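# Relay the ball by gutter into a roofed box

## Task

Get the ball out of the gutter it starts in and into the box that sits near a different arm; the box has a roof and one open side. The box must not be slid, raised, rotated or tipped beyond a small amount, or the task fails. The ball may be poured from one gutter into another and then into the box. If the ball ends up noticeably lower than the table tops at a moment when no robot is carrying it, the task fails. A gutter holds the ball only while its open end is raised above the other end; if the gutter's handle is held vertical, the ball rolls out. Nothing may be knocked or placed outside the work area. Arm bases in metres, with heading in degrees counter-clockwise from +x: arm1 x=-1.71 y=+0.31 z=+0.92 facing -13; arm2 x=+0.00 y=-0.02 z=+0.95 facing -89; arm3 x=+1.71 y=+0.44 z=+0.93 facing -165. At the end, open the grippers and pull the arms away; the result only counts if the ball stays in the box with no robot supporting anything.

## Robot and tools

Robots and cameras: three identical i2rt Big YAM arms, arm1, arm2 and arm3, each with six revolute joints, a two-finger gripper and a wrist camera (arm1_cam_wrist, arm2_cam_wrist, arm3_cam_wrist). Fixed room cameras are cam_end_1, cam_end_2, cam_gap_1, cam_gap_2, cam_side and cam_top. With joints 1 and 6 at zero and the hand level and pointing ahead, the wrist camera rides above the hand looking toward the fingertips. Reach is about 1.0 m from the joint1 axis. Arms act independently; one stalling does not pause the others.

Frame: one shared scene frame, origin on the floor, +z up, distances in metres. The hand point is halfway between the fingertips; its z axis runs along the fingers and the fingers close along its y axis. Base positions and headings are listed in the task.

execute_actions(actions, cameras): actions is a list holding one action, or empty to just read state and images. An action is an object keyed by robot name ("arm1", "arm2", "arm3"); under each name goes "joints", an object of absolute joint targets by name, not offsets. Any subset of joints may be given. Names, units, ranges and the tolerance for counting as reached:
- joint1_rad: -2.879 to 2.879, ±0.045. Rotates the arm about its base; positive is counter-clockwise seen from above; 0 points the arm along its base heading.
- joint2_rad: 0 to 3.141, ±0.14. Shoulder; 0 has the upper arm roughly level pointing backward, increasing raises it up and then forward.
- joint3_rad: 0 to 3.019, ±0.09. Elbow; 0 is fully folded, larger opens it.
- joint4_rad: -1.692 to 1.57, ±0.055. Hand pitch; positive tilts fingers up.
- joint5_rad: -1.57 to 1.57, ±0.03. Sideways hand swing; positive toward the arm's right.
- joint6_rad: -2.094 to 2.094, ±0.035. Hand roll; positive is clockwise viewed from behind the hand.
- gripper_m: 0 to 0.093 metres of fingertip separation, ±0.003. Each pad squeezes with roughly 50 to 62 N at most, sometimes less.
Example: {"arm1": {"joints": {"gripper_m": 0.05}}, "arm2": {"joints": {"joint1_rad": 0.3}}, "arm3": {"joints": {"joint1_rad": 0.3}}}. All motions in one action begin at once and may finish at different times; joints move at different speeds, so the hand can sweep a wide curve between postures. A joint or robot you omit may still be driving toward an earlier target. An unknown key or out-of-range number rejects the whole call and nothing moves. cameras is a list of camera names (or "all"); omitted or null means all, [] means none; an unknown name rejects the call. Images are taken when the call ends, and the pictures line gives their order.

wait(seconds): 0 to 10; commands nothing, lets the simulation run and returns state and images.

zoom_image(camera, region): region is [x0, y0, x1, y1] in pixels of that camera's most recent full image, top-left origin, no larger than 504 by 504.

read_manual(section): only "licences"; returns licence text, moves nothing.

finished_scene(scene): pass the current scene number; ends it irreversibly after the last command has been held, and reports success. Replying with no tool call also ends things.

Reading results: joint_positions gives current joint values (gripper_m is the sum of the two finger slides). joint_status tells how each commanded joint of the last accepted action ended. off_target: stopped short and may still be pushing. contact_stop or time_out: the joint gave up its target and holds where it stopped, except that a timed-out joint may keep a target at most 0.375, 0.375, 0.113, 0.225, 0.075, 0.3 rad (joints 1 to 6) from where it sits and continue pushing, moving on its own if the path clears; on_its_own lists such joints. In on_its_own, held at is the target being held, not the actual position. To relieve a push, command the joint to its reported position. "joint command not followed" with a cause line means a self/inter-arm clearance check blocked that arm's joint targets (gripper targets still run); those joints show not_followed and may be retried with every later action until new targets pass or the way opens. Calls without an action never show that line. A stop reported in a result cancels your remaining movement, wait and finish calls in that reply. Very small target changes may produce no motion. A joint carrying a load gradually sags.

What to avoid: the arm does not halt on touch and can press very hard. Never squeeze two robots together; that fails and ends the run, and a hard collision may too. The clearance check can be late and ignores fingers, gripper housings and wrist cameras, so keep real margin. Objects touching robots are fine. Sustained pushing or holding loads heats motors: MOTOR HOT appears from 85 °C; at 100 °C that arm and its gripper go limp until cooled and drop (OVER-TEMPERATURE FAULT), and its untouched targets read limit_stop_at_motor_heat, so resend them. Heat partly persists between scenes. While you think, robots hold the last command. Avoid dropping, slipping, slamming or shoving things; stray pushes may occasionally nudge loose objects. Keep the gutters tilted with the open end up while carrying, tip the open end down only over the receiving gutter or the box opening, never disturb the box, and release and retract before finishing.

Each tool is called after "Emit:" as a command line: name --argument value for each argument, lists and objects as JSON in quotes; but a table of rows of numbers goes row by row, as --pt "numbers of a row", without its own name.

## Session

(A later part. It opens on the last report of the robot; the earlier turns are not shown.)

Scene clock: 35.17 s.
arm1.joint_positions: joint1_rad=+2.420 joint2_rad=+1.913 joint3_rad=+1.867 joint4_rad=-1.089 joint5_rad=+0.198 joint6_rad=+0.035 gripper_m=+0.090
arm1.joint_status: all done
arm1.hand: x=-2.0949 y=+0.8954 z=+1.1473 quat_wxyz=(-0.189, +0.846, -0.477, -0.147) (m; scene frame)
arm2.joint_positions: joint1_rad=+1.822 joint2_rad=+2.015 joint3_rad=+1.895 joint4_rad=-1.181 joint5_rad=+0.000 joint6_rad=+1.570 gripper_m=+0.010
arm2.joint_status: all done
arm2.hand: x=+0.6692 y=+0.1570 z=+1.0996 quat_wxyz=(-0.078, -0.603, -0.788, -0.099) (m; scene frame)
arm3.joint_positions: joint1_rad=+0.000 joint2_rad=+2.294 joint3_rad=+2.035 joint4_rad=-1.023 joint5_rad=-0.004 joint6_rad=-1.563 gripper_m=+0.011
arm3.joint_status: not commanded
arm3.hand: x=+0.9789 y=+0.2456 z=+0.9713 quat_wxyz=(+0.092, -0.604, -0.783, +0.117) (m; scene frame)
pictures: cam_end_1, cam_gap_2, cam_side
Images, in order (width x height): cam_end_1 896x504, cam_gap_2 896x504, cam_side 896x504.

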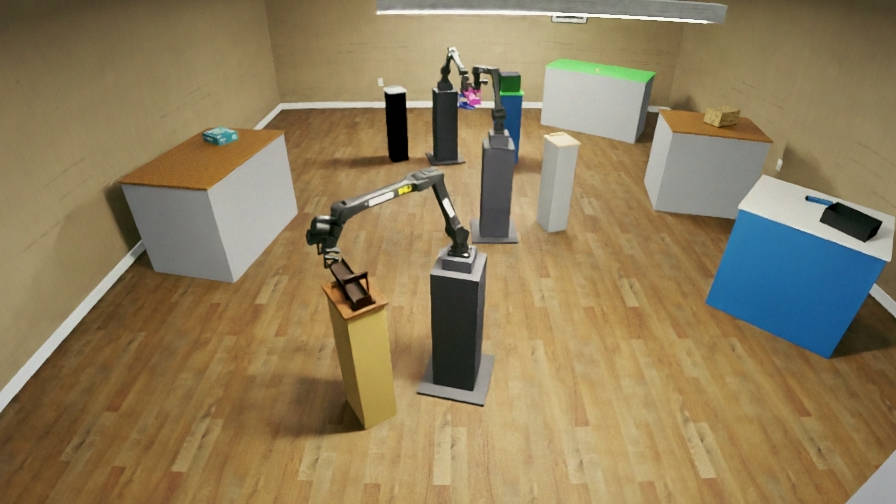

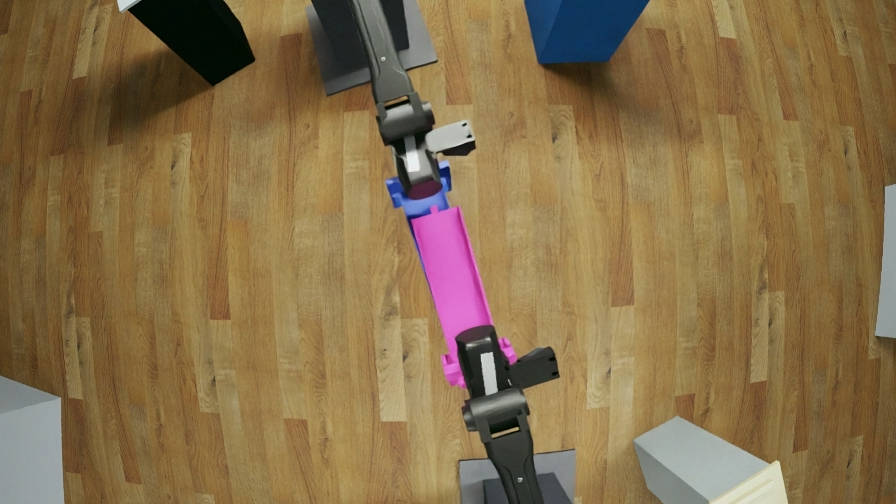

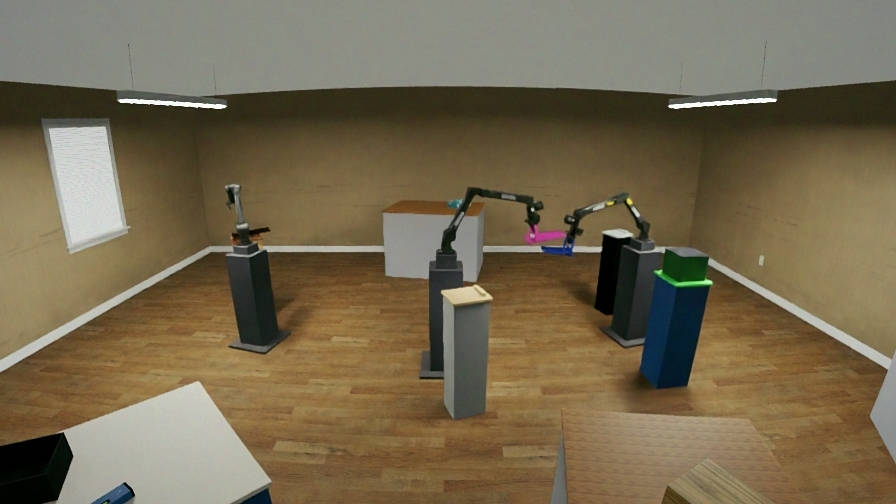

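Emit:
execute_actions --actions '[{"arm2":{"joints":{"joint1_rad":1.85,"joint2_rad":1.92,"joint4_rad":-1.25}},"arm3":{"joints":{"joint4_rad":-0.92}}}]' --cameras '[]'

Emit:
execute_actions --actions '[{"arm2":{"joints":{"joint4_rad":-1.53}}}]' --cameras '[]'

Emit:
wait --seconds 1.5

Scene clock: 36.23 s.
arm1.joint_positions: joint1_rad=+2.420 joint2_rad=+1.913 joint3_rad=+1.867 joint4_rad=-1.089 joint5_rad=+0.198 joint6_rad=+0.035 gripper_m=+0.090
arm1.joint_status: not commanded
arm1.hand: x=-2.0949 y=+0.8954 z=+1.1473 quat_wxyz=(-0.189, +0.846, -0.477, -0.147) (m; scene frame)
arm2.joint_positions: joint1_rad=+1.847 joint2_rad=+1.974 joint3_rad=+1.895 joint4_rad=-1.239 joint5_rad=+0.000 joint6_rad=+1.570 gripper_m=+0.010
arm2.joint_status: all done
arm2.hand: x=+0.6501 y=+0.1695 z=+1.1234 quat_wxyz=(-0.072, -0.593, -0.796, -0.094) (m; scene frame)
arm3.joint_positions: joint1_rad=+0.000 joint2_rad=+2.294 joint3_rad=+2.035 joint4_rad=-0.945 joint5_rad=-0.004 joint6_rad=-1.563 gripper_m=+0.011
arm3.joint_status: all done
arm3.hand: x=+0.9617 y=+0.2409 z=+0.9776 quat_wxyz=(+0.115, -0.600, -0.778, +0.147) (m; scene frame)
pictures: none
No camera images: the call's "cameras" was empty. Leave "cameras" out to get every camera's image.

Scene clock: 37.23 s.
arm1.joint_positions: joint1_rad=+2.420 joint2_rad=+1.913 joint3_rad=+1.867 joint4_rad=-1.089 joint5_rad=+0.198 joint6_rad=+0.035 gripper_m=+0.090
arm1.joint_status: not commanded
arm1.hand: x=-2.0949 y=+0.8954 z=+1.1473 quat_wxyz=(-0.189, +0.846, -0.477, -0.147) (m; scene frame)
arm2.joint_positions: joint1_rad=+1.847 joint2_rad=+1.974 joint3_rad=+1.895 joint4_rad=-1.518 joint5_rad=+0.000 joint6_rad=+1.570 gripper_m=+0.011
arm2.joint_status: all done
arm2.hand: x=+0.5849 y=+0.1501 z=+1.1167 quat_wxyz=(+0.011, -0.598, -0.801, +0.017) (m; scene frame)
arm3.joint_positions: joint1_rad=+0.000 joint2_rad=+2.294 joint3_rad=+2.035 joint4_rad=-0.945 joint5_rad=-0.004 joint6_rad=-1.563 gripper_m=+0.011
arm3.joint_status: not commanded
arm3.hand: x=+0.9617 y=+0.2409 z=+0.9776 quat_wxyz=(+0.115, -0.600, -0.778, +0.147) (m; scene frame)
pictures: none
No camera images: the call's "cameras" was empty. Leave "cameras" out to get every camera's image.

Scene clock: 38.73 s.
arm1.joint_positions: joint1_rad=+2.420 joint2_rad=+1.913 joint3_rad=+1.867 joint4_rad=-1.089 joint5_rad=+0.198 joint6_rad=+0.035 gripper_m=+0.090
arm1.joint_status: not commanded
arm1.hand: x=-2.0949 y=+0.8954 z=+1.1473 quat_wxyz=(-0.189, +0.846, -0.477, -0.147) (m; scene frame)
arm2.joint_positions: joint1_rad=+1.847 joint2_rad=+1.974 joint3_rad=+1.895 joint4_rad=-1.518 joint5_rad=+0.000 joint6_rad=+1.570 gripper_m=+0.011
arm2.joint_status: all done
arm2.hand: x=+0.5849 y=+0.1501 z=+1.1167 quat_wxyz=(+0.011, -0.598, -0.801, +0.017) (m; scene frame)
arm3.joint_positions: joint1_rad=+0.000 joint2_rad=+2.293 joint3_rad=+2.035 joint4_rad=-0.944 joint5_rad=-0.003 joint6_rad=-1.563 gripper_m=+0.011
arm3.joint_status: not commanded
arm3.hand: x=+0.9611 y=+0.2408 z=+0.9786 quat_wxyz=(+0.116, -0.599, -0.778, +0.148) (m; scene frame)
wait: 1.50 s; at rest by 0.87 s
pictures: arm1_cam_wrist, arm2_cam_wrist, arm3_cam_wrist, cam_end_1, cam_end_2, cam_gap_1, cam_gap_2, cam_side, cam_top
Images, in order (width x height): arm1_cam_wrist 616x616, arm2_cam_wrist 616x616, arm3_cam_wrist 616x616, cam_end_1 896x504, cam_end_2 896x504, cam_gap_1 896x504, cam_gap_2 896x504, cam_side 896x504, cam_top 896x504.

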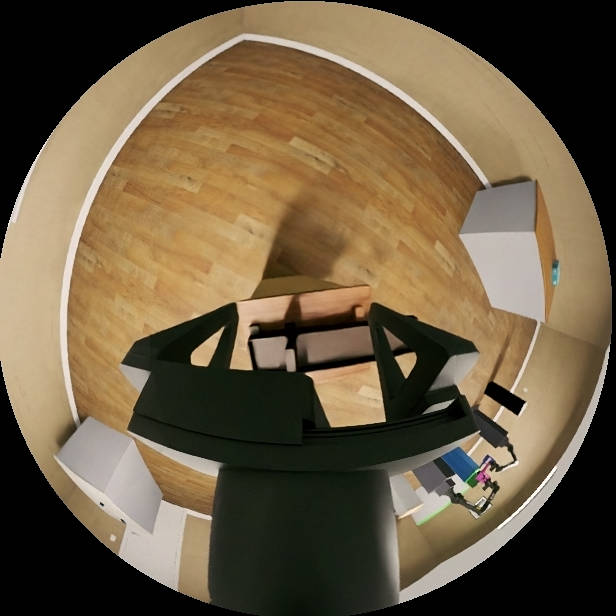

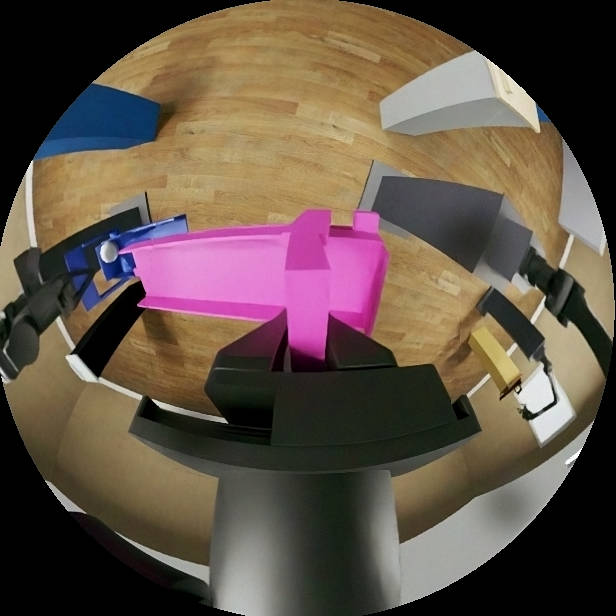

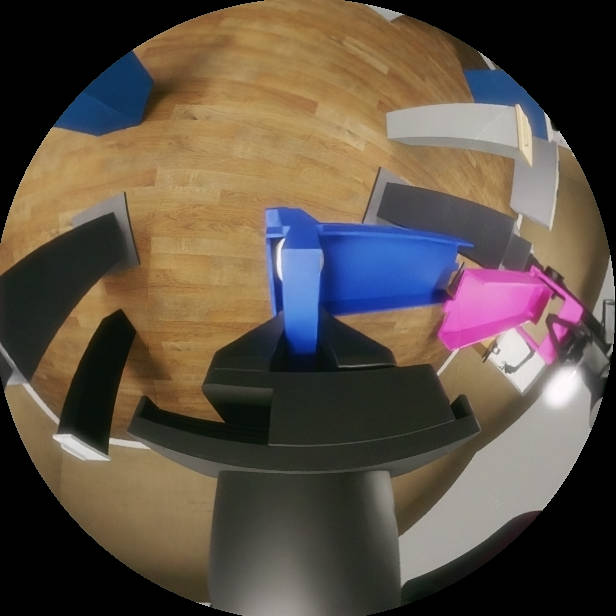

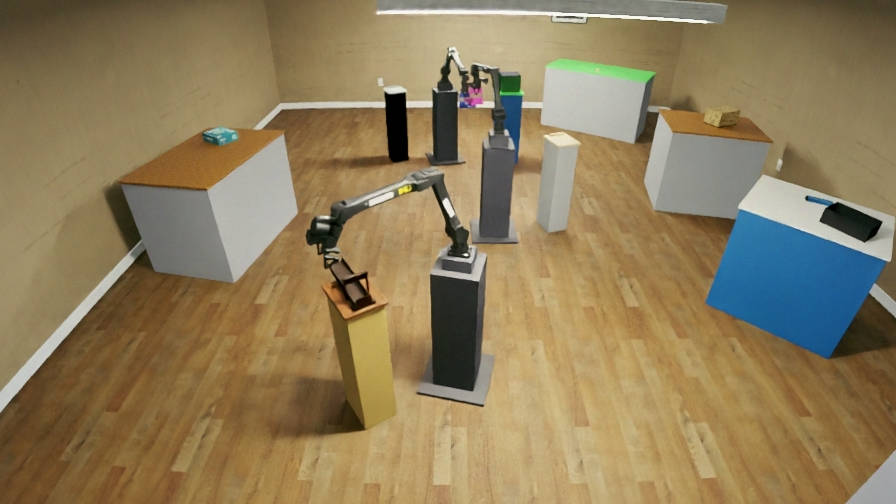

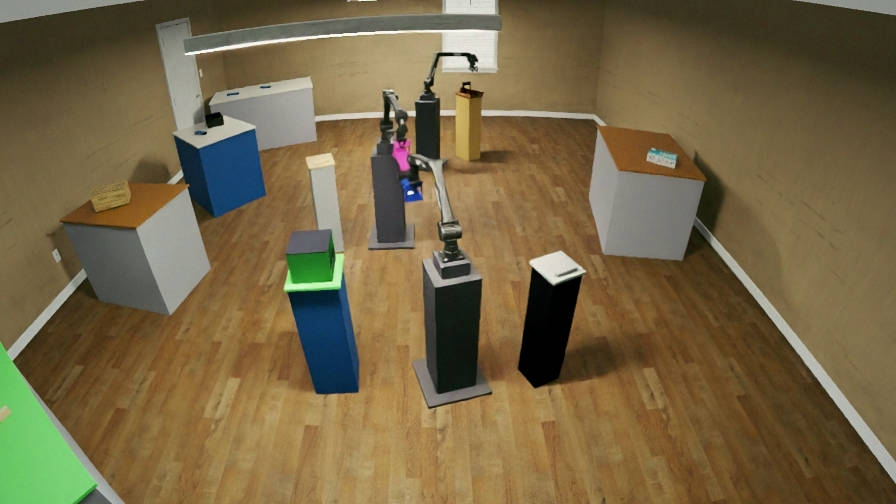

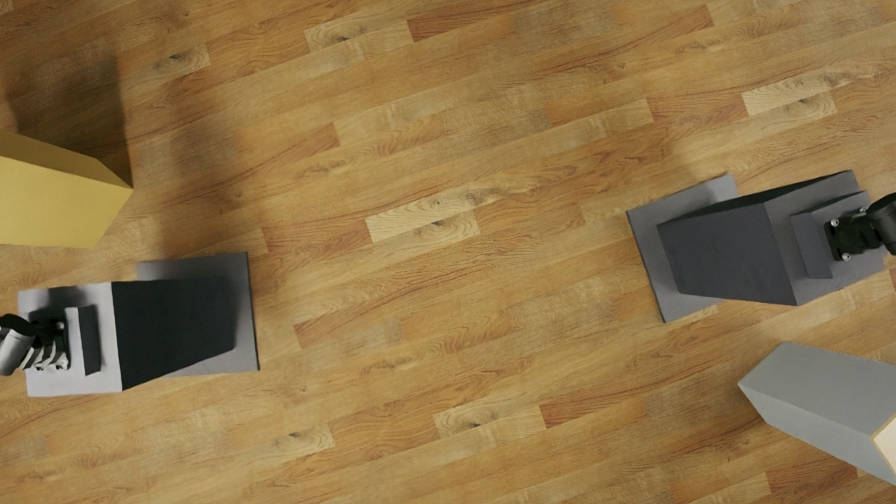

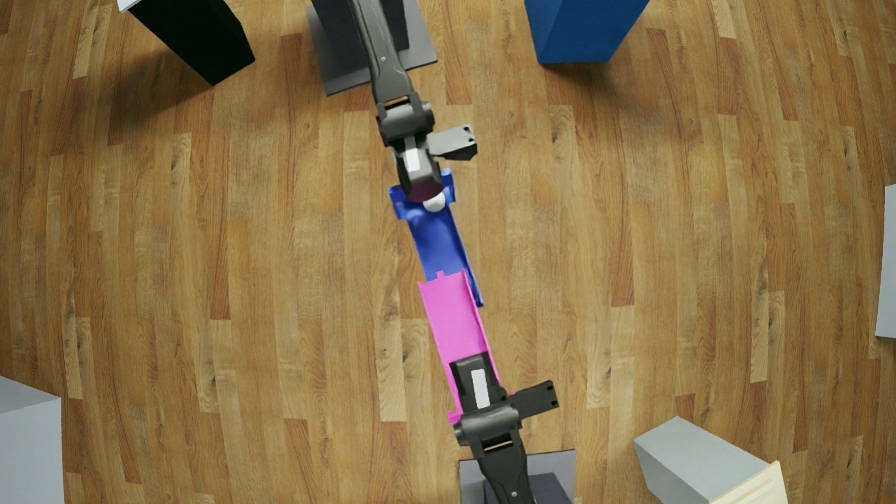

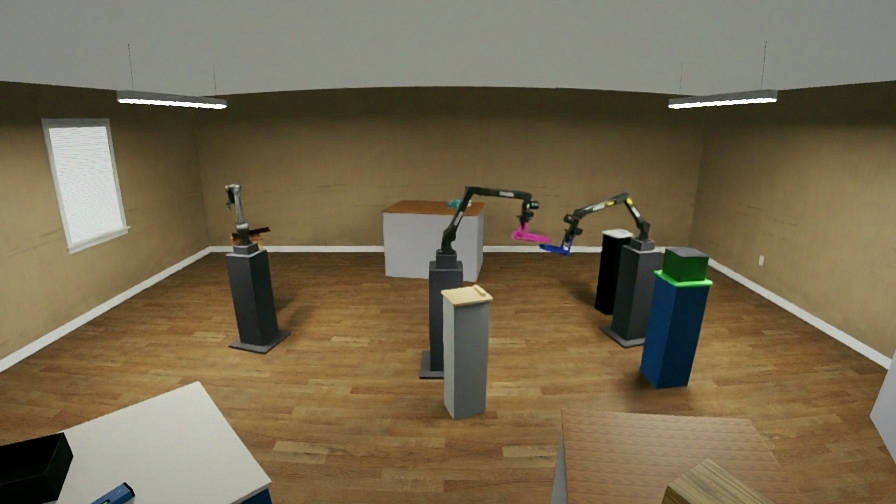

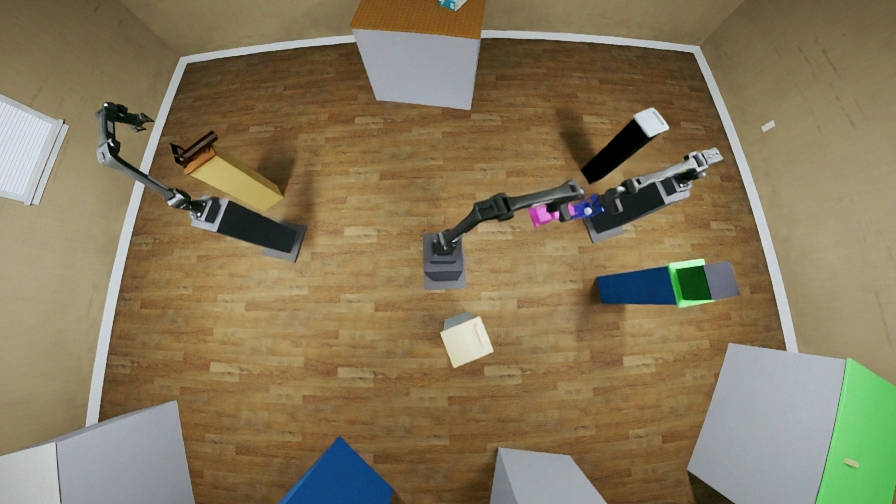

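Emit:
execute_actions --actions '[{"arm2":{"joints":{"joint1_rad":0.065,"joint2_rad":2.01,"joint3_rad":1.74,"joint4_rad":-1.27,"joint5_rad":-0.2,"joint6_rad":-0.25}}}]' --cameras '[]'

Emit:
execute_actions --actions '[{"arm2":{"joints":{"joint3_rad":1.54,"joint4_rad":-1.07}},"arm3":{"joints":{"joint2_rad":1.4,"joint3_rad":1.4,"joint4_rad":-0.85}}}]' --cameras '[]'

Emit:
execute_actions --actions '[{"arm2":{"joints":{"gripper_m":0.09}},"arm3":{"joints":{"joint2_rad":0.7,"joint3_rad":0.5,"joint4_rad":-0.85}}}]' --cameras '[]'

Emit:
execute_actions --actions '[{"arm2":{"joints":{"joint3_rad":1.95}},"arm3":{"joints":{"joint1_rad":1.41}}}]' --cameras '["cam_end_2","cam_top","arm3_cam_wrist"]'

Emit:
zoom_image --camera "cam_end_2" --region '[260, 130, 520, 310]'

Emit:
zoom_image --camera "cam_top" --region '[620, 150, 800, 320]'

Scene clock: 41.33 s.
arm1.joint_positions: joint1_rad=+2.420 joint2_rad=+1.913 joint3_rad=+1.867 joint4_rad=-1.089 joint5_rad=+0.198 joint6_rad=+0.035 gripper_m=+0.090
arm1.joint_status: not commanded
arm1.hand: x=-2.0949 y=+0.8954 z=+1.1473 quat_wxyz=(-0.189, +0.846, -0.477, -0.147) (m; scene frame)
arm2.joint_positions: joint1_rad=+0.058 joint2_rad=+2.034 joint3_rad=+1.741 joint4_rad=-1.268 joint5_rad=-0.194 joint6_rad=-0.233 gripper_m=+0.010
arm2.joint_status: all done
arm2.hand: x=+0.0771 y=-0.6390 z=+1.0395 quat_wxyz=(-0.073, -0.589, -0.803, -0.051) (m; scene frame)
arm3.joint_positions: joint1_rad=+0.000 joint2_rad=+2.291 joint3_rad=+2.035 joint4_rad=-0.942 joint5_rad=-0.003 joint6_rad=-1.580 gripper_m=+0.011
arm3.joint_status: not commanded
arm3.hand: x=+0.9606 y=+0.2413 z=+0.9799 quat_wxyz=(+0.118, -0.593, -0.783, +0.148) (m; scene frame)
pictures: none
No camera images: the call's "cameras" was empty. Leave "cameras" out to get every camera's image.

Scene clock: 43.03 s.
arm1.joint_positions: joint1_rad=+2.420 joint2_rad=+1.913 joint3_rad=+1.867 joint4_rad=-1.089 joint5_rad=+0.198 joint6_rad=+0.035 gripper_m=+0.090
arm1.joint_status: not commanded
arm1.hand: x=-2.0949 y=+0.8954 z=+1.1473 quat_wxyz=(-0.189, +0.846, -0.477, -0.147) (m; scene frame)
arm2.joint_positions: joint1_rad=+0.058 joint2_rad=+2.034 joint3_rad=+1.528 joint4_rad=-1.086 joint5_rad=-0.195 joint6_rad=-0.237 gripper_m=+0.010
arm2.joint_status: all done
arm2.hand: x=+0.0734 y=-0.6007 z=+0.9647 quat_wxyz=(-0.064, -0.589, -0.803, -0.063) (m; scene frame)
arm3.joint_positions: joint1_rad=+0.000 joint2_rad=+1.412 joint3_rad=+1.379 joint4_rad=-0.872 joint5_rad=-0.003 joint6_rad=-1.579 gripper_m=+0.011
arm3.joint_status: all done
arm3.hand: x=+1.1747 y=+0.2967 z=+1.2421 quat_wxyz=(+0.204, -0.570, -0.752, +0.260) (m; scene frame)
pictures: none
No camera images: the call's "cameras" was empty. Leave "cameras" out to get every camera's image.

Scene clock: 44.67 s.
arm1.joint_positions: joint1_rad=+2.420 joint2_rad=+1.913 joint3_rad=+1.867 joint4_rad=-1.089 joint5_rad=+0.198 joint6_rad=+0.035 gripper_m=+0.090
arm1.joint_status: not commanded
arm1.hand: x=-2.0949 y=+0.8954 z=+1.1473 quat_wxyz=(-0.189, +0.846, -0.477, -0.147) (m; scene frame)
arm2.joint_positions: joint1_rad=+0.058 joint2_rad=+2.034 joint3_rad=+1.528 joint4_rad=-1.086 joint5_rad=-0.198 joint6_rad=-0.237 gripper_m=+0.090
arm2.joint_status: all done
arm2.hand: x=+0.0739 y=-0.6007 z=+0.9648 quat_wxyz=(-0.065, -0.589, -0.803, -0.064) (m; scene frame)
arm3.joint_positions: joint1_rad=+0.000 joint2_rad=+0.716 joint3_rad=+0.470 joint4_rad=-0.870 joint5_rad=-0.003 joint6_rad=-1.578 gripper_m=+0.011
arm3.joint_status: all done
arm3.hand: x=+1.4657 y=+0.3766 z=+1.0476 quat_wxyz=(+0.143, -0.588, -0.775, +0.181) (m; scene frame)
pictures: none
No camera images: the call's "cameras" was empty. Leave "cameras" out to get every camera's image.

Scene clock: 46.37 s.
arm1.joint_positions: joint1_rad=+2.420 joint2_rad=+1.913 joint3_rad=+1.867 joint4_rad=-1.089 joint5_rad=+0.198 joint6_rad=+0.035 gripper_m=+0.090
arm1.joint_status: not commanded
arm1.hand: x=-2.0949 y=+0.8954 z=+1.1473 quat_wxyz=(-0.189, +0.846, -0.477, -0.147) (m; scene frame)
arm2.joint_positions: joint1_rad=+0.058 joint2_rad=+2.017 joint3_rad=+1.905 joint4_rad=-1.081 joint5_rad=-0.198 joint6_rad=-0.237 gripper_m=+0.090
arm2.joint_status: all done
arm2.hand: x=+0.0857 y=-0.7337 z=+1.1288 quat_wxyz=(-0.191, -0.561, -0.801, +0.087) (m; scene frame)
arm3.joint_positions: joint1_rad=+1.405 joint2_rad=+0.716 joint3_rad=+0.470 joint4_rad=-0.870 joint5_rad=-0.001 joint6_rad=-1.577 gripper_m=+0.011
arm3.joint_status: all done
arm3.hand: x=+1.7411 y=+0.1859 z=+1.0437 quat_wxyz=(-0.006, +0.052, -0.973, +0.223) (m; scene frame)
pictures: arm3_cam_wrist, cam_end_2, cam_top
Images, in order (width x height): arm3_cam_wrist 616x616, cam_end_2 896x504, cam_top 896x504.

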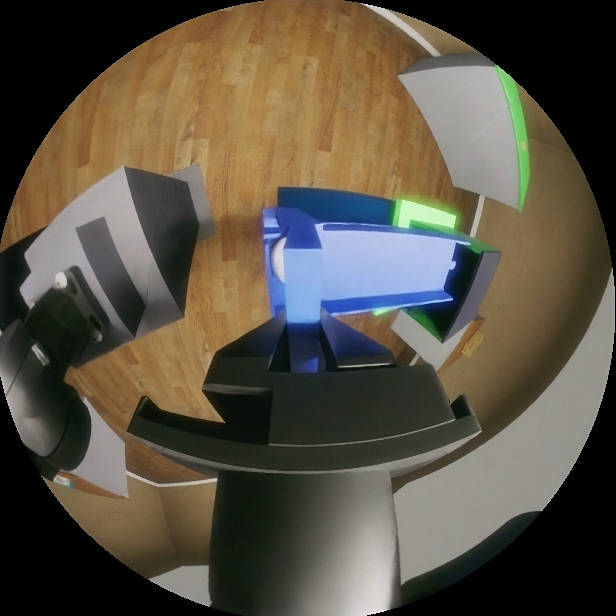

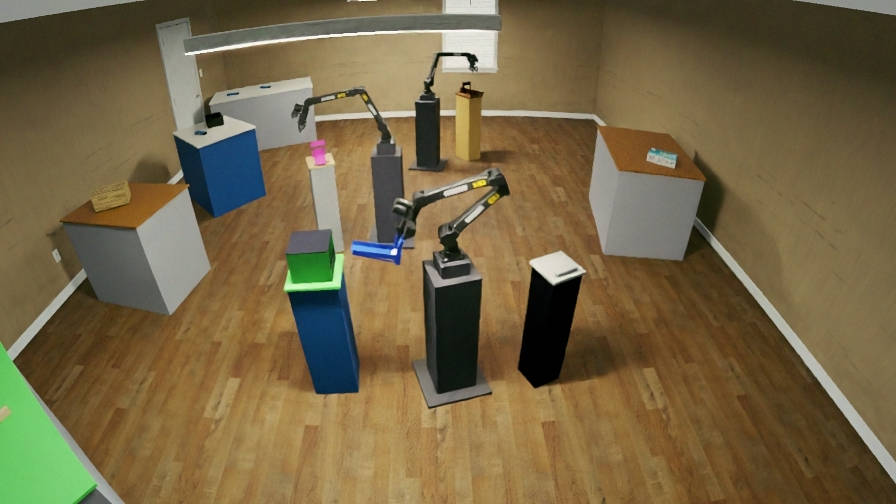

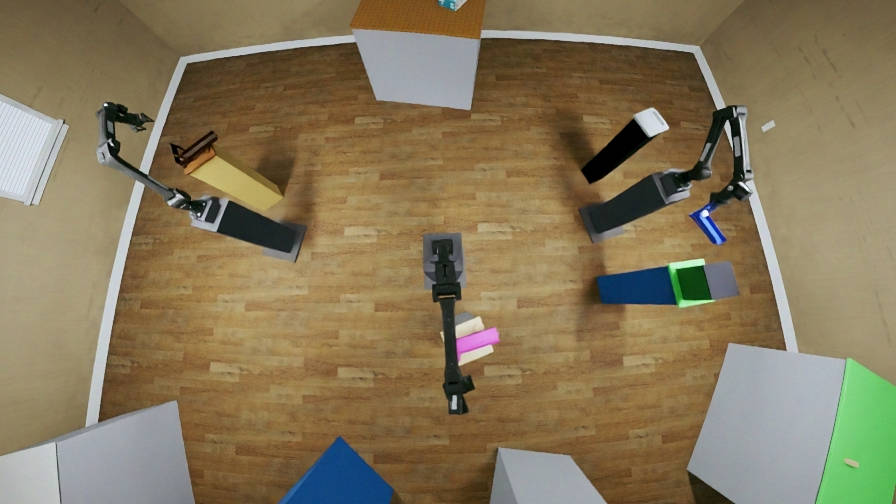

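Region (260, 130, 520, 310) of cam_end_2's 896x504 image, scaled by 1.938, with more detail than that image has; it fills the top 349 rows of this view, and the rest is white.

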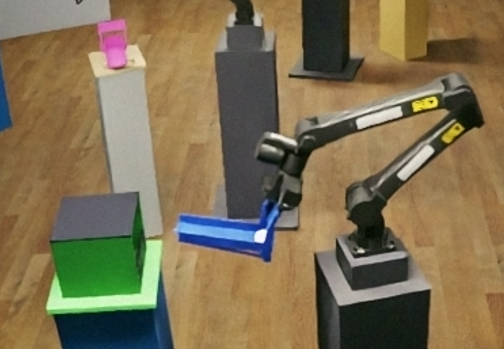

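Region (620, 150, 800, 320) of cam_top's 896x504 image, scaled by 2.800, with more detail than that image has.

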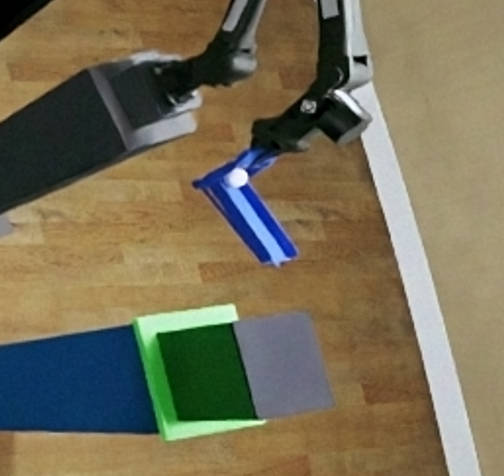

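Emit:
execute_actions --actions '[{"arm3":{"joints":{"joint1_rad":1.36,"joint2_rad":1.14,"joint3_rad":0.71,"joint4_rad":-0.84}}}]' --cameras '["cam_end_2","cam_top","arm3_cam_wrist"]'

Emit:
zoom_image --camera "cam_end_2" --region '[260, 180, 460, 310]'

Emit:
zoom_image --camera "cam_top" --region '[620, 150, 800, 320]'

Scene clock: 47.63 s.
arm1.joint_positions: joint1_rad=+2.420 joint2_rad=+1.913 joint3_rad=+1.867 joint4_rad=-1.089 joint5_rad=+0.198 joint6_rad=+0.035 gripper_m=+0.090
arm1.joint_status: not commanded
arm1.hand: x=-2.0949 y=+0.8954 z=+1.1473 quat_wxyz=(-0.189, +0.846, -0.477, -0.147) (m; scene frame)
arm2.joint_positions: joint1_rad=+0.058 joint2_rad=+2.017 joint3_rad=+1.905 joint4_rad=-1.081 joint5_rad=-0.198 joint6_rad=-0.237 gripper_m=+0.090
arm2.joint_status: not commanded
arm2.hand: x=+0.0857 y=-0.7337 z=+1.1288 quat_wxyz=(-0.191, -0.561, -0.801, +0.087) (m; scene frame)
arm3.joint_positions: joint1_rad=+1.366 joint2_rad=+1.158 joint3_rad=+0.677 joint4_rad=-0.850 joint5_rad=-0.001 joint6_rad=-1.577 gripper_m=+0.011
arm3.joint_status: all done
arm3.hand: x=+1.7349 y=+0.1159 z=+1.0157 quat_wxyz=(+0.001, +0.033, -0.993, +0.116) (m; scene frame)
pictures: arm3_cam_wrist, cam_end_2, cam_top
Images, in order (width x height): arm3_cam_wrist 616x616, cam_end_2 896x504, cam_top 896x504.

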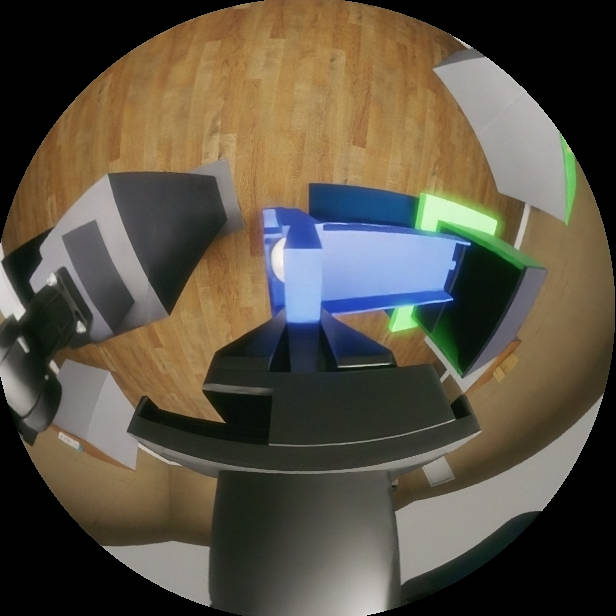

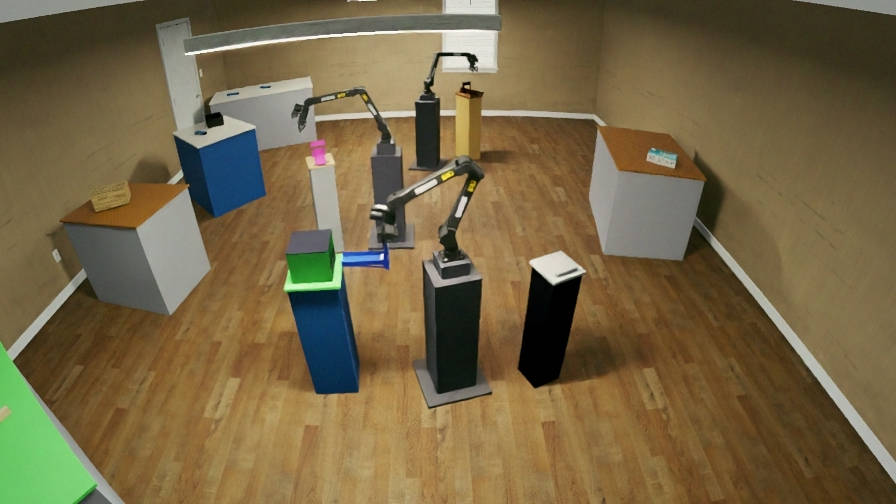

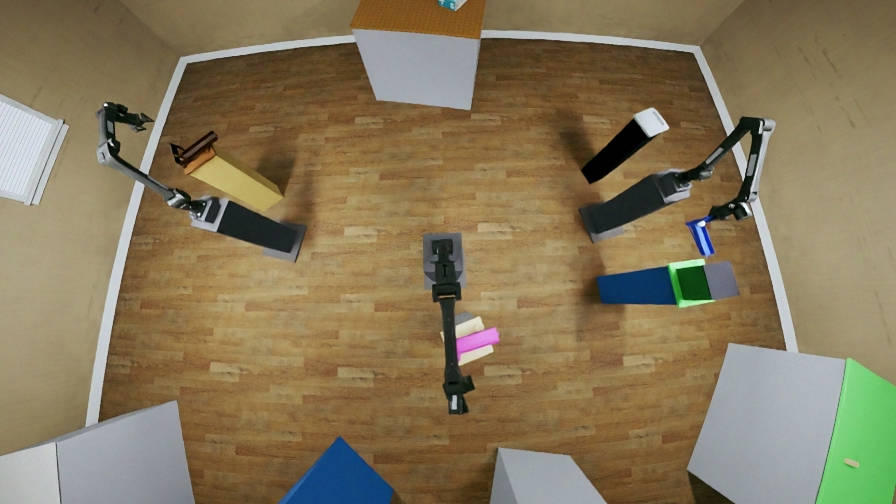

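Region (260, 180, 460, 310) of cam_end_2's 896x504 image, scaled by 2.520, with more detail than that image has; it fills the top 328 rows of this view, and the rest is white.

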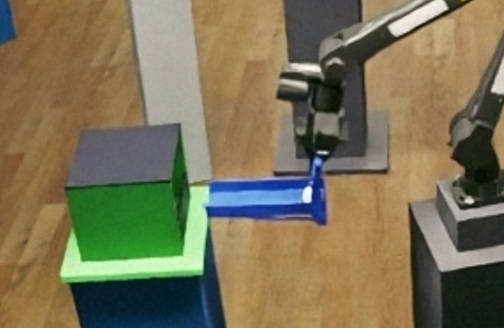

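Region (620, 150, 800, 320) of cam_top's 896x504 image, scaled by 2.800, with more detail than that image has.

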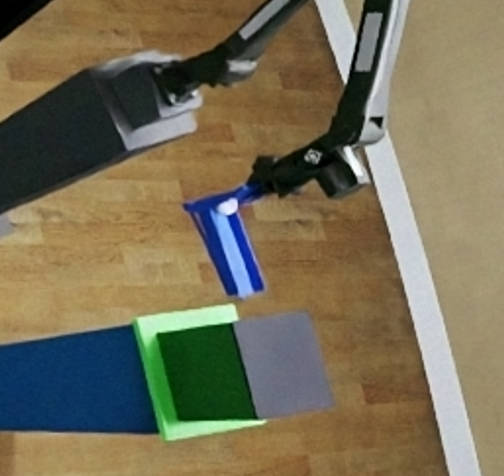

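Emit:
execute_actions --actions '[{"arm3":{"joints":{"joint1_rad":1.33,"joint2_rad":1.535,"joint3_rad":1.16,"joint4_rad":-0.89}}}]' --cameras '["cam_end_2","arm3_cam_wrist"]'

Emit:
zoom_image --camera "cam_end_2" --region '[260, 180, 460, 310]'

Scene clock: 48.90 s.
arm1.joint_positions: joint1_rad=+2.420 joint2_rad=+1.913 joint3_rad=+1.867 joint4_rad=-1.089 joint5_rad=+0.198 joint6_rad=+0.035 gripper_m=+0.090
arm1.joint_status: not commanded
arm1.hand: x=-2.0949 y=+0.8954 z=+1.1473 quat_wxyz=(-0.189, +0.846, -0.477, -0.147) (m; scene frame)
arm2.joint_positions: joint1_rad=+0.058 joint2_rad=+2.017 joint3_rad=+1.905 joint4_rad=-1.081 joint5_rad=-0.198 joint6_rad=-0.237 gripper_m=+0.090
arm2.joint_status: not commanded
arm2.hand: x=+0.0857 y=-0.7337 z=+1.1288 quat_wxyz=(-0.191, -0.561, -0.801, +0.087) (m; scene frame)
arm3.joint_positions: joint1_rad=+1.336 joint2_rad=+1.546 joint3_rad=+1.106 joint4_rad=-0.892 joint5_rad=-0.001 joint6_rad=-1.577 gripper_m=+0.011
arm3.joint_status: all done
arm3.hand: x=+1.7297 y=-0.0397 z=+1.0348 quat_wxyz=(+0.003, +0.018, -0.993, +0.116) (m; scene frame)
pictures: arm3_cam_wrist, cam_end_2
Images, in order (width x height): arm3_cam_wrist 616x616, cam_end_2 896x504.

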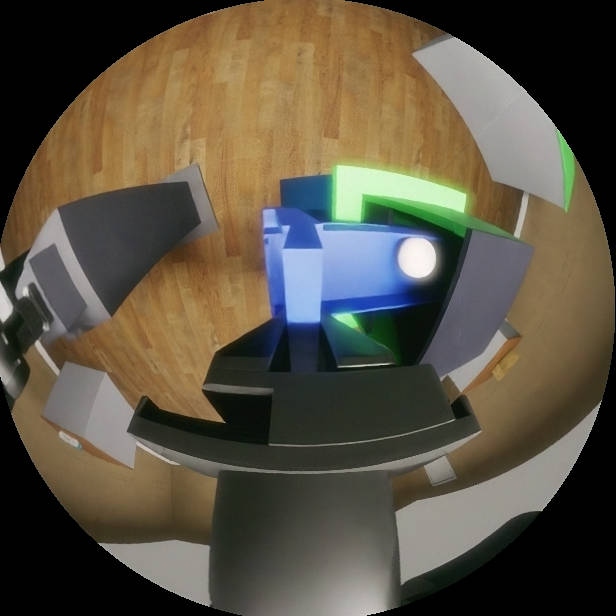

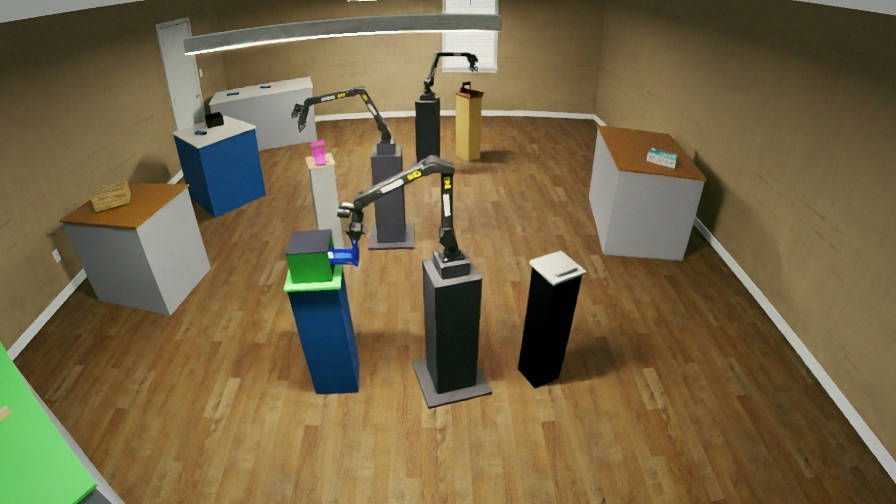

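Region (260, 180, 460, 310) of cam_end_2's 896x504 image, scaled by 2.520, with more detail than that image has; it fills the top 328 rows of this view, and the rest is white.

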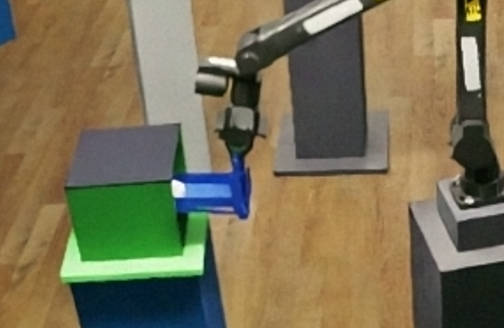

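Emit:
execute_actions --actions '[{"arm3":{"joints":{"joint4_rad":-1.1}}}]' --cameras '["arm3_cam_wrist"]'

Emit:
execute_actions --actions '[]' --cameras '["arm3_cam_wrist"]'

Scene clock: 49.90 s.
arm1.joint_positions: joint1_rad=+2.420 joint2_rad=+1.913 joint3_rad=+1.867 joint4_rad=-1.089 joint5_rad=+0.198 joint6_rad=+0.035 gripper_m=+0.090
arm1.joint_status: not commanded
arm1.hand: x=-2.0949 y=+0.8954 z=+1.1473 quat_wxyz=(-0.189, +0.846, -0.477, -0.147) (m; scene frame)
arm2.joint_positions: joint1_rad=+0.058 joint2_rad=+2.017 joint3_rad=+1.905 joint4_rad=-1.081 joint5_rad=-0.198 joint6_rad=-0.237 gripper_m=+0.090
arm2.joint_status: not commanded
arm2.hand: x=+0.0857 y=-0.7337 z=+1.1288 quat_wxyz=(-0.191, -0.561, -0.801, +0.087) (m; scene frame)
arm3.joint_positions: joint1_rad=+1.336 joint2_rad=+1.546 joint3_rad=+1.118 joint4_rad=-1.081 joint5_rad=-0.002 joint6_rad=-1.576 gripper_m=+0.011
arm3.joint_status: all done
arm3.hand: x=+1.7285 y=+0.0015 z=+1.0327 quat_wxyz=(+0.004, +0.017, -0.999, +0.028) (m; scene frame)
pictures: arm3_cam_wrist
Images, in order (width x height): arm3_cam_wrist 616x616.

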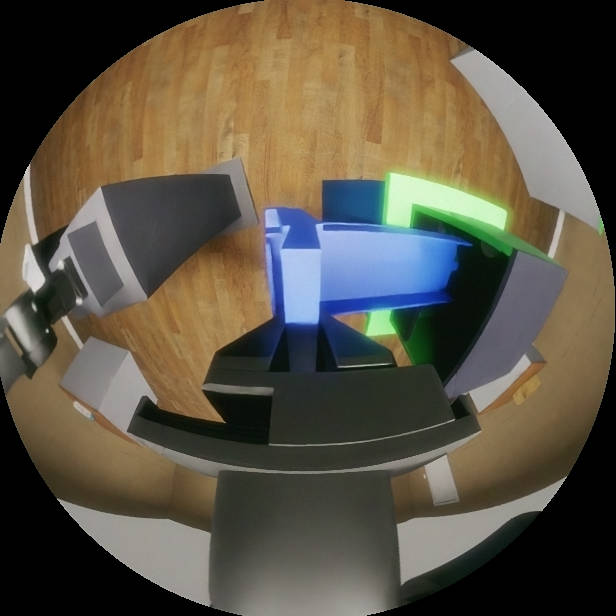

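Scene clock: 49.90 s.
arm1.joint_positions: joint1_rad=+2.420 joint2_rad=+1.913 joint3_rad=+1.867 joint4_rad=-1.089 joint5_rad=+0.198 joint6_rad=+0.035 gripper_m=+0.090
arm1.joint_status: not commanded
arm1.hand: x=-2.0949 y=+0.8954 z=+1.1473 quat_wxyz=(-0.189, +0.846, -0.477, -0.147) (m; scene frame)
arm2.joint_positions: joint1_rad=+0.058 joint2_rad=+2.017 joint3_rad=+1.905 joint4_rad=-1.081 joint5_rad=-0.198 joint6_rad=-0.237 gripper_m=+0.090
arm2.joint_status: not commanded
arm2.hand: x=+0.0857 y=-0.7337 z=+1.1288 quat_wxyz=(-0.191, -0.561, -0.801, +0.087) (m; scene frame)
arm3.joint_positions: joint1_rad=+1.336 joint2_rad=+1.546 joint3_rad=+1.118 joint4_rad=-1.081 joint5_rad=-0.002 joint6_rad=-1.576 gripper_m=+0.011
arm3.joint_status: all done
arm3.hand: x=+1.7285 y=+0.0015 z=+1.0327 quat_wxyz=(+0.004, +0.017, -0.999, +0.028) (m; scene frame)
pictures: arm3_cam_wrist
Images, in order (width x height): arm3_cam_wrist 616x616.

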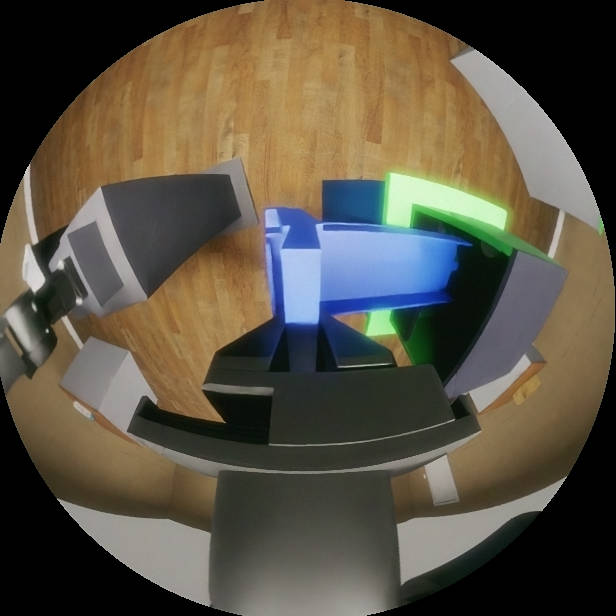

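In. Withdraw and return the gutter.

Emit:
execute_actions --actions '[{"arm3":{"joints":{"joint2_rad":1.1,"joint3_rad":0.71,"joint4_rad":-0.95}}}]' --cameras '["arm3_cam_wrist"]'

Emit:
execute_actions --actions '[{"arm3":{"joints":{"joint1_rad":-1.63,"joint3_rad":0.9,"joint5_rad":0.2,"joint6_rad":-0.25}}}]' --cameras '[]'

Emit:
execute_actions --actions '[{"arm3":{"joints":{"joint2_rad":1.88,"joint3_rad":1.62,"joint4_rad":-1.27}}}]' --cameras '[]'

Emit:
execute_actions --actions '[{"arm3":{"joints":{"joint3_rad":1.4,"joint4_rad":-1.05}}}]' --cameras '[]'

Emit:
execute_actions --actions '[{"arm3":{"joints":{"gripper_m":0.09}}}]' --cameras '[]'

Emit:
execute_actions --actions '[{"arm3":{"joints":{"joint3_rad":1.8}}}]' --cameras '["cam_end_2"]'

Emit:
finished_scene --scene 1

Scene clock: 51.33 s.
arm1.joint_positions: joint1_rad=+2.420 joint2_rad=+1.913 joint3_rad=+1.867 joint4_rad=-1.089 joint5_rad=+0.198 joint6_rad=+0.035 gripper_m=+0.090
arm1.joint_status: not commanded
arm1.hand: x=-2.0949 y=+0.8954 z=+1.1473 quat_wxyz=(-0.189, +0.846, -0.477, -0.147) (m; scene frame)
arm2.joint_positions: joint1_rad=+0.058 joint2_rad=+2.017 joint3_rad=+1.905 joint4_rad=-1.081 joint5_rad=-0.198 joint6_rad=-0.237 gripper_m=+0.090
arm2.joint_status: not commanded
arm2.hand: x=+0.0857 y=-0.7337 z=+1.1288 quat_wxyz=(-0.191, -0.561, -0.801, +0.087) (m; scene frame)
arm3.joint_positions: joint1_rad=+1.336 joint2_rad=+1.107 joint3_rad=+0.693 joint4_rad=-0.970 joint5_rad=-0.002 joint6_rad=-1.576 gripper_m=+0.011
arm3.joint_status: all done
arm3.hand: x=+1.7246 y=+0.1358 z=+1.0313 quat_wxyz=(+0.003, +0.018, -0.996, +0.091) (m; scene frame)
pictures: arm3_cam_wrist
Images, in order (width x height): arm3_cam_wrist 616x616.

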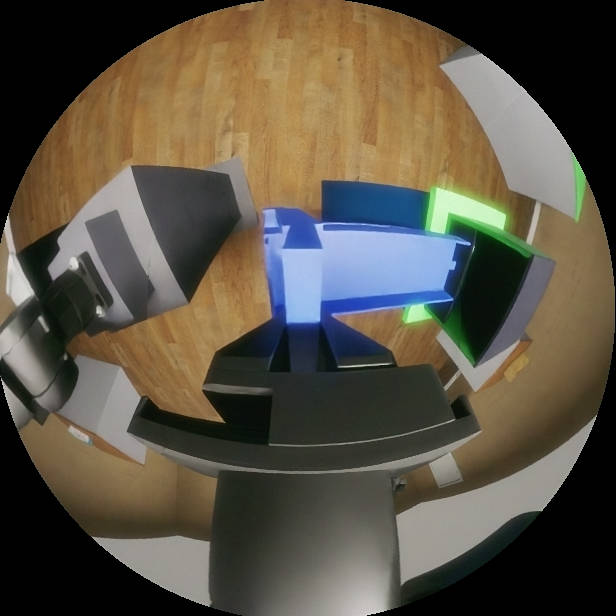

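Scene clock: 53.80 s.
arm1.joint_positions: joint1_rad=+2.420 joint2_rad=+1.913 joint3_rad=+1.867 joint4_rad=-1.089 joint5_rad=+0.198 joint6_rad=+0.035 gripper_m=+0.090
arm1.joint_status: not commanded
arm1.hand: x=-2.0949 y=+0.8954 z=+1.1473 quat_wxyz=(-0.189, +0.846, -0.477, -0.147) (m; scene frame)
arm2.joint_positions: joint1_rad=+0.058 joint2_rad=+2.017 joint3_rad=+1.905 joint4_rad=-1.081 joint5_rad=-0.198 joint6_rad=-0.237 gripper_m=+0.090
arm2.joint_status: not commanded
arm2.hand: x=+0.0857 y=-0.7337 z=+1.1288 quat_wxyz=(-0.191, -0.561, -0.801, +0.087) (m; scene frame)
arm3.joint_positions: joint1_rad=-1.629 joint2_rad=+1.108 joint3_rad=+0.870 joint4_rad=-0.957 joint5_rad=+0.197 joint6_rad=-0.256 gripper_m=+0.011
arm3.joint_status: all done
arm3.hand: x=+1.6743 y=+0.8167 z=+1.1150 quat_wxyz=(+0.201, -0.820, +0.532, +0.063) (m; scene frame)
pictures: none
No camera images: the call's "cameras" was empty. Leave "cameras" out to get every camera's image.

Scene clock: 55.40 s.
arm1.joint_positions: joint1_rad=+2.420 joint2_rad=+1.913 joint3_rad=+1.867 joint4_rad=-1.089 joint5_rad=+0.198 joint6_rad=+0.035 gripper_m=+0.090
arm1.joint_status: not commanded
arm1.hand: x=-2.0949 y=+0.8954 z=+1.1473 quat_wxyz=(-0.189, +0.846, -0.477, -0.147) (m; scene frame)
arm2.joint_positions: joint1_rad=+0.058 joint2_rad=+2.017 joint3_rad=+1.905 joint4_rad=-1.081 joint5_rad=-0.198 joint6_rad=-0.237 gripper_m=+0.090
arm2.joint_status: not commanded
arm2.hand: x=+0.0857 y=-0.7337 z=+1.1288 quat_wxyz=(-0.191, -0.561, -0.801, +0.087) (m; scene frame)
arm3.joint_positions: joint1_rad=-1.629 joint2_rad=+1.906 joint3_rad=+1.567 joint4_rad=-1.259 joint5_rad=+0.197 joint6_rad=-0.256 gripper_m=+0.011
arm3.joint_status: all done
arm3.hand: x=+1.6346 y=+1.0037 z=+1.0287 quat_wxyz=(+0.058, -0.847, +0.524, -0.075) (m; scene frame)
pictures: none
No camera images: the call's "cameras" was empty. Leave "cameras" out to get every camera's image.

Scene clock: 56.50 s.
arm1.joint_positions: joint1_rad=+2.420 joint2_rad=+1.913 joint3_rad=+1.867 joint4_rad=-1.089 joint5_rad=+0.198 joint6_rad=+0.035 gripper_m=+0.090
arm1.joint_status: not commanded
arm1.hand: x=-2.0949 y=+0.8954 z=+1.1473 quat_wxyz=(-0.189, +0.846, -0.477, -0.147) (m; scene frame)
arm2.joint_positions: joint1_rad=+0.058 joint2_rad=+2.017 joint3_rad=+1.905 joint4_rad=-1.081 joint5_rad=-0.198 joint6_rad=-0.237 gripper_m=+0.090
arm2.joint_status: not commanded
arm2.hand: x=+0.0857 y=-0.7337 z=+1.1288 quat_wxyz=(-0.191, -0.561, -0.801, +0.087) (m; scene frame)
arm3.joint_positions: joint1_rad=-1.629 joint2_rad=+1.894 joint3_rad=+1.380 joint4_rad=-1.065 joint5_rad=+0.197 joint6_rad=-0.256 gripper_m=+0.011
arm3.joint_status: all done
arm3.hand: x=+1.6396 y=+0.9774 z=+0.9701 quat_wxyz=(+0.065, -0.846, +0.525, -0.068) (m; scene frame)
pictures: none
No camera images: the call's "cameras" was empty. Leave "cameras" out to get every camera's image.

Scene clock: 57.20 s.
arm1.joint_positions: joint1_rad=+2.420 joint2_rad=+1.913 joint3_rad=+1.867 joint4_rad=-1.089 joint5_rad=+0.198 joint6_rad=+0.035 gripper_m=+0.090
arm1.joint_status: not commanded
arm1.hand: x=-2.0949 y=+0.8954 z=+1.1473 quat_wxyz=(-0.189, +0.846, -0.477, -0.147) (m; scene frame)
arm2.joint_positions: joint1_rad=+0.058 joint2_rad=+2.017 joint3_rad=+1.905 joint4_rad=-1.081 joint5_rad=-0.198 joint6_rad=-0.237 gripper_m=+0.090
arm2.joint_status: not commanded
arm2.hand: x=+0.0857 y=-0.7337 z=+1.1288 quat_wxyz=(-0.191, -0.561, -0.801, +0.087) (m; scene frame)
arm3.joint_positions: joint1_rad=-1.629 joint2_rad=+1.894 joint3_rad=+1.380 joint4_rad=-1.065 joint5_rad=+0.197 joint6_rad=-0.256 gripper_m=+0.090
arm3.joint_status: all done
arm3.hand: x=+1.6395 y=+0.9774 z=+0.9701 quat_wxyz=(+0.065, -0.846, +0.525, -0.068) (m; scene frame)
pictures: none
No camera images: the call's "cameras" was empty. Leave "cameras" out to get every camera's image.

Scene clock: 58.33 s.
arm1.joint_positions: joint1_rad=+2.420 joint2_rad=+1.913 joint3_rad=+1.867 joint4_rad=-1.089 joint5_rad=+0.198 joint6_rad=+0.035 gripper_m=+0.090
arm1.joint_status: not commanded
arm1.hand: x=-2.0949 y=+0.8954 z=+1.1473 quat_wxyz=(-0.189, +0.846, -0.477, -0.147) (m; scene frame)
arm2.joint_positions: joint1_rad=+0.058 joint2_rad=+2.017 joint3_rad=+1.905 joint4_rad=-1.081 joint5_rad=-0.198 joint6_rad=-0.237 gripper_m=+0.090
arm2.joint_status: not commanded
arm2.hand: x=+0.0857 y=-0.7337 z=+1.1288 quat_wxyz=(-0.191, -0.561, -0.801, +0.087) (m; scene frame)
arm3.joint_positions: joint1_rad=-1.629 joint2_rad=+1.875 joint3_rad=+1.766 joint4_rad=-1.059 joint5_rad=+0.197 joint6_rad=-0.256 gripper_m=+0.090
arm3.joint_status: all done
arm3.hand: x=+1.6133 y=+1.1113 z=+1.1403 quat_wxyz=(+0.210, -0.817, +0.532, +0.073) (m; scene frame)
pictures: cam_end_2
Images, in order (width x height): cam_end_2 896x504.

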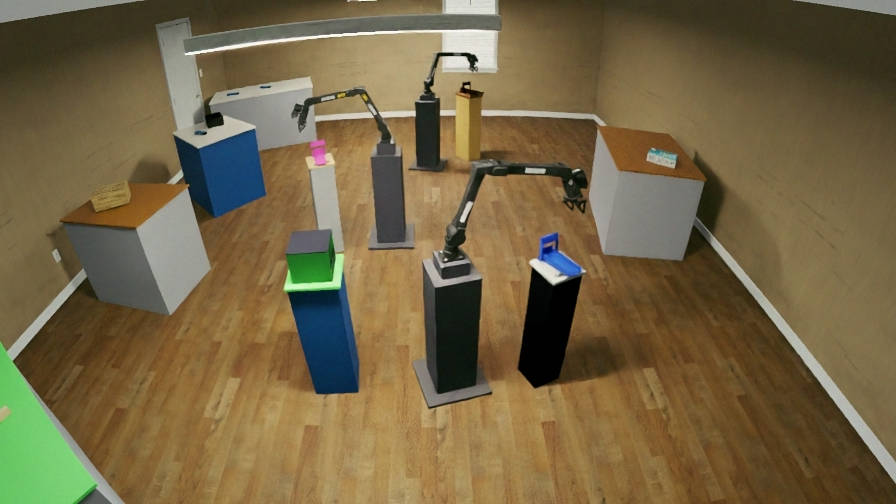

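The scene is finished: the task was done.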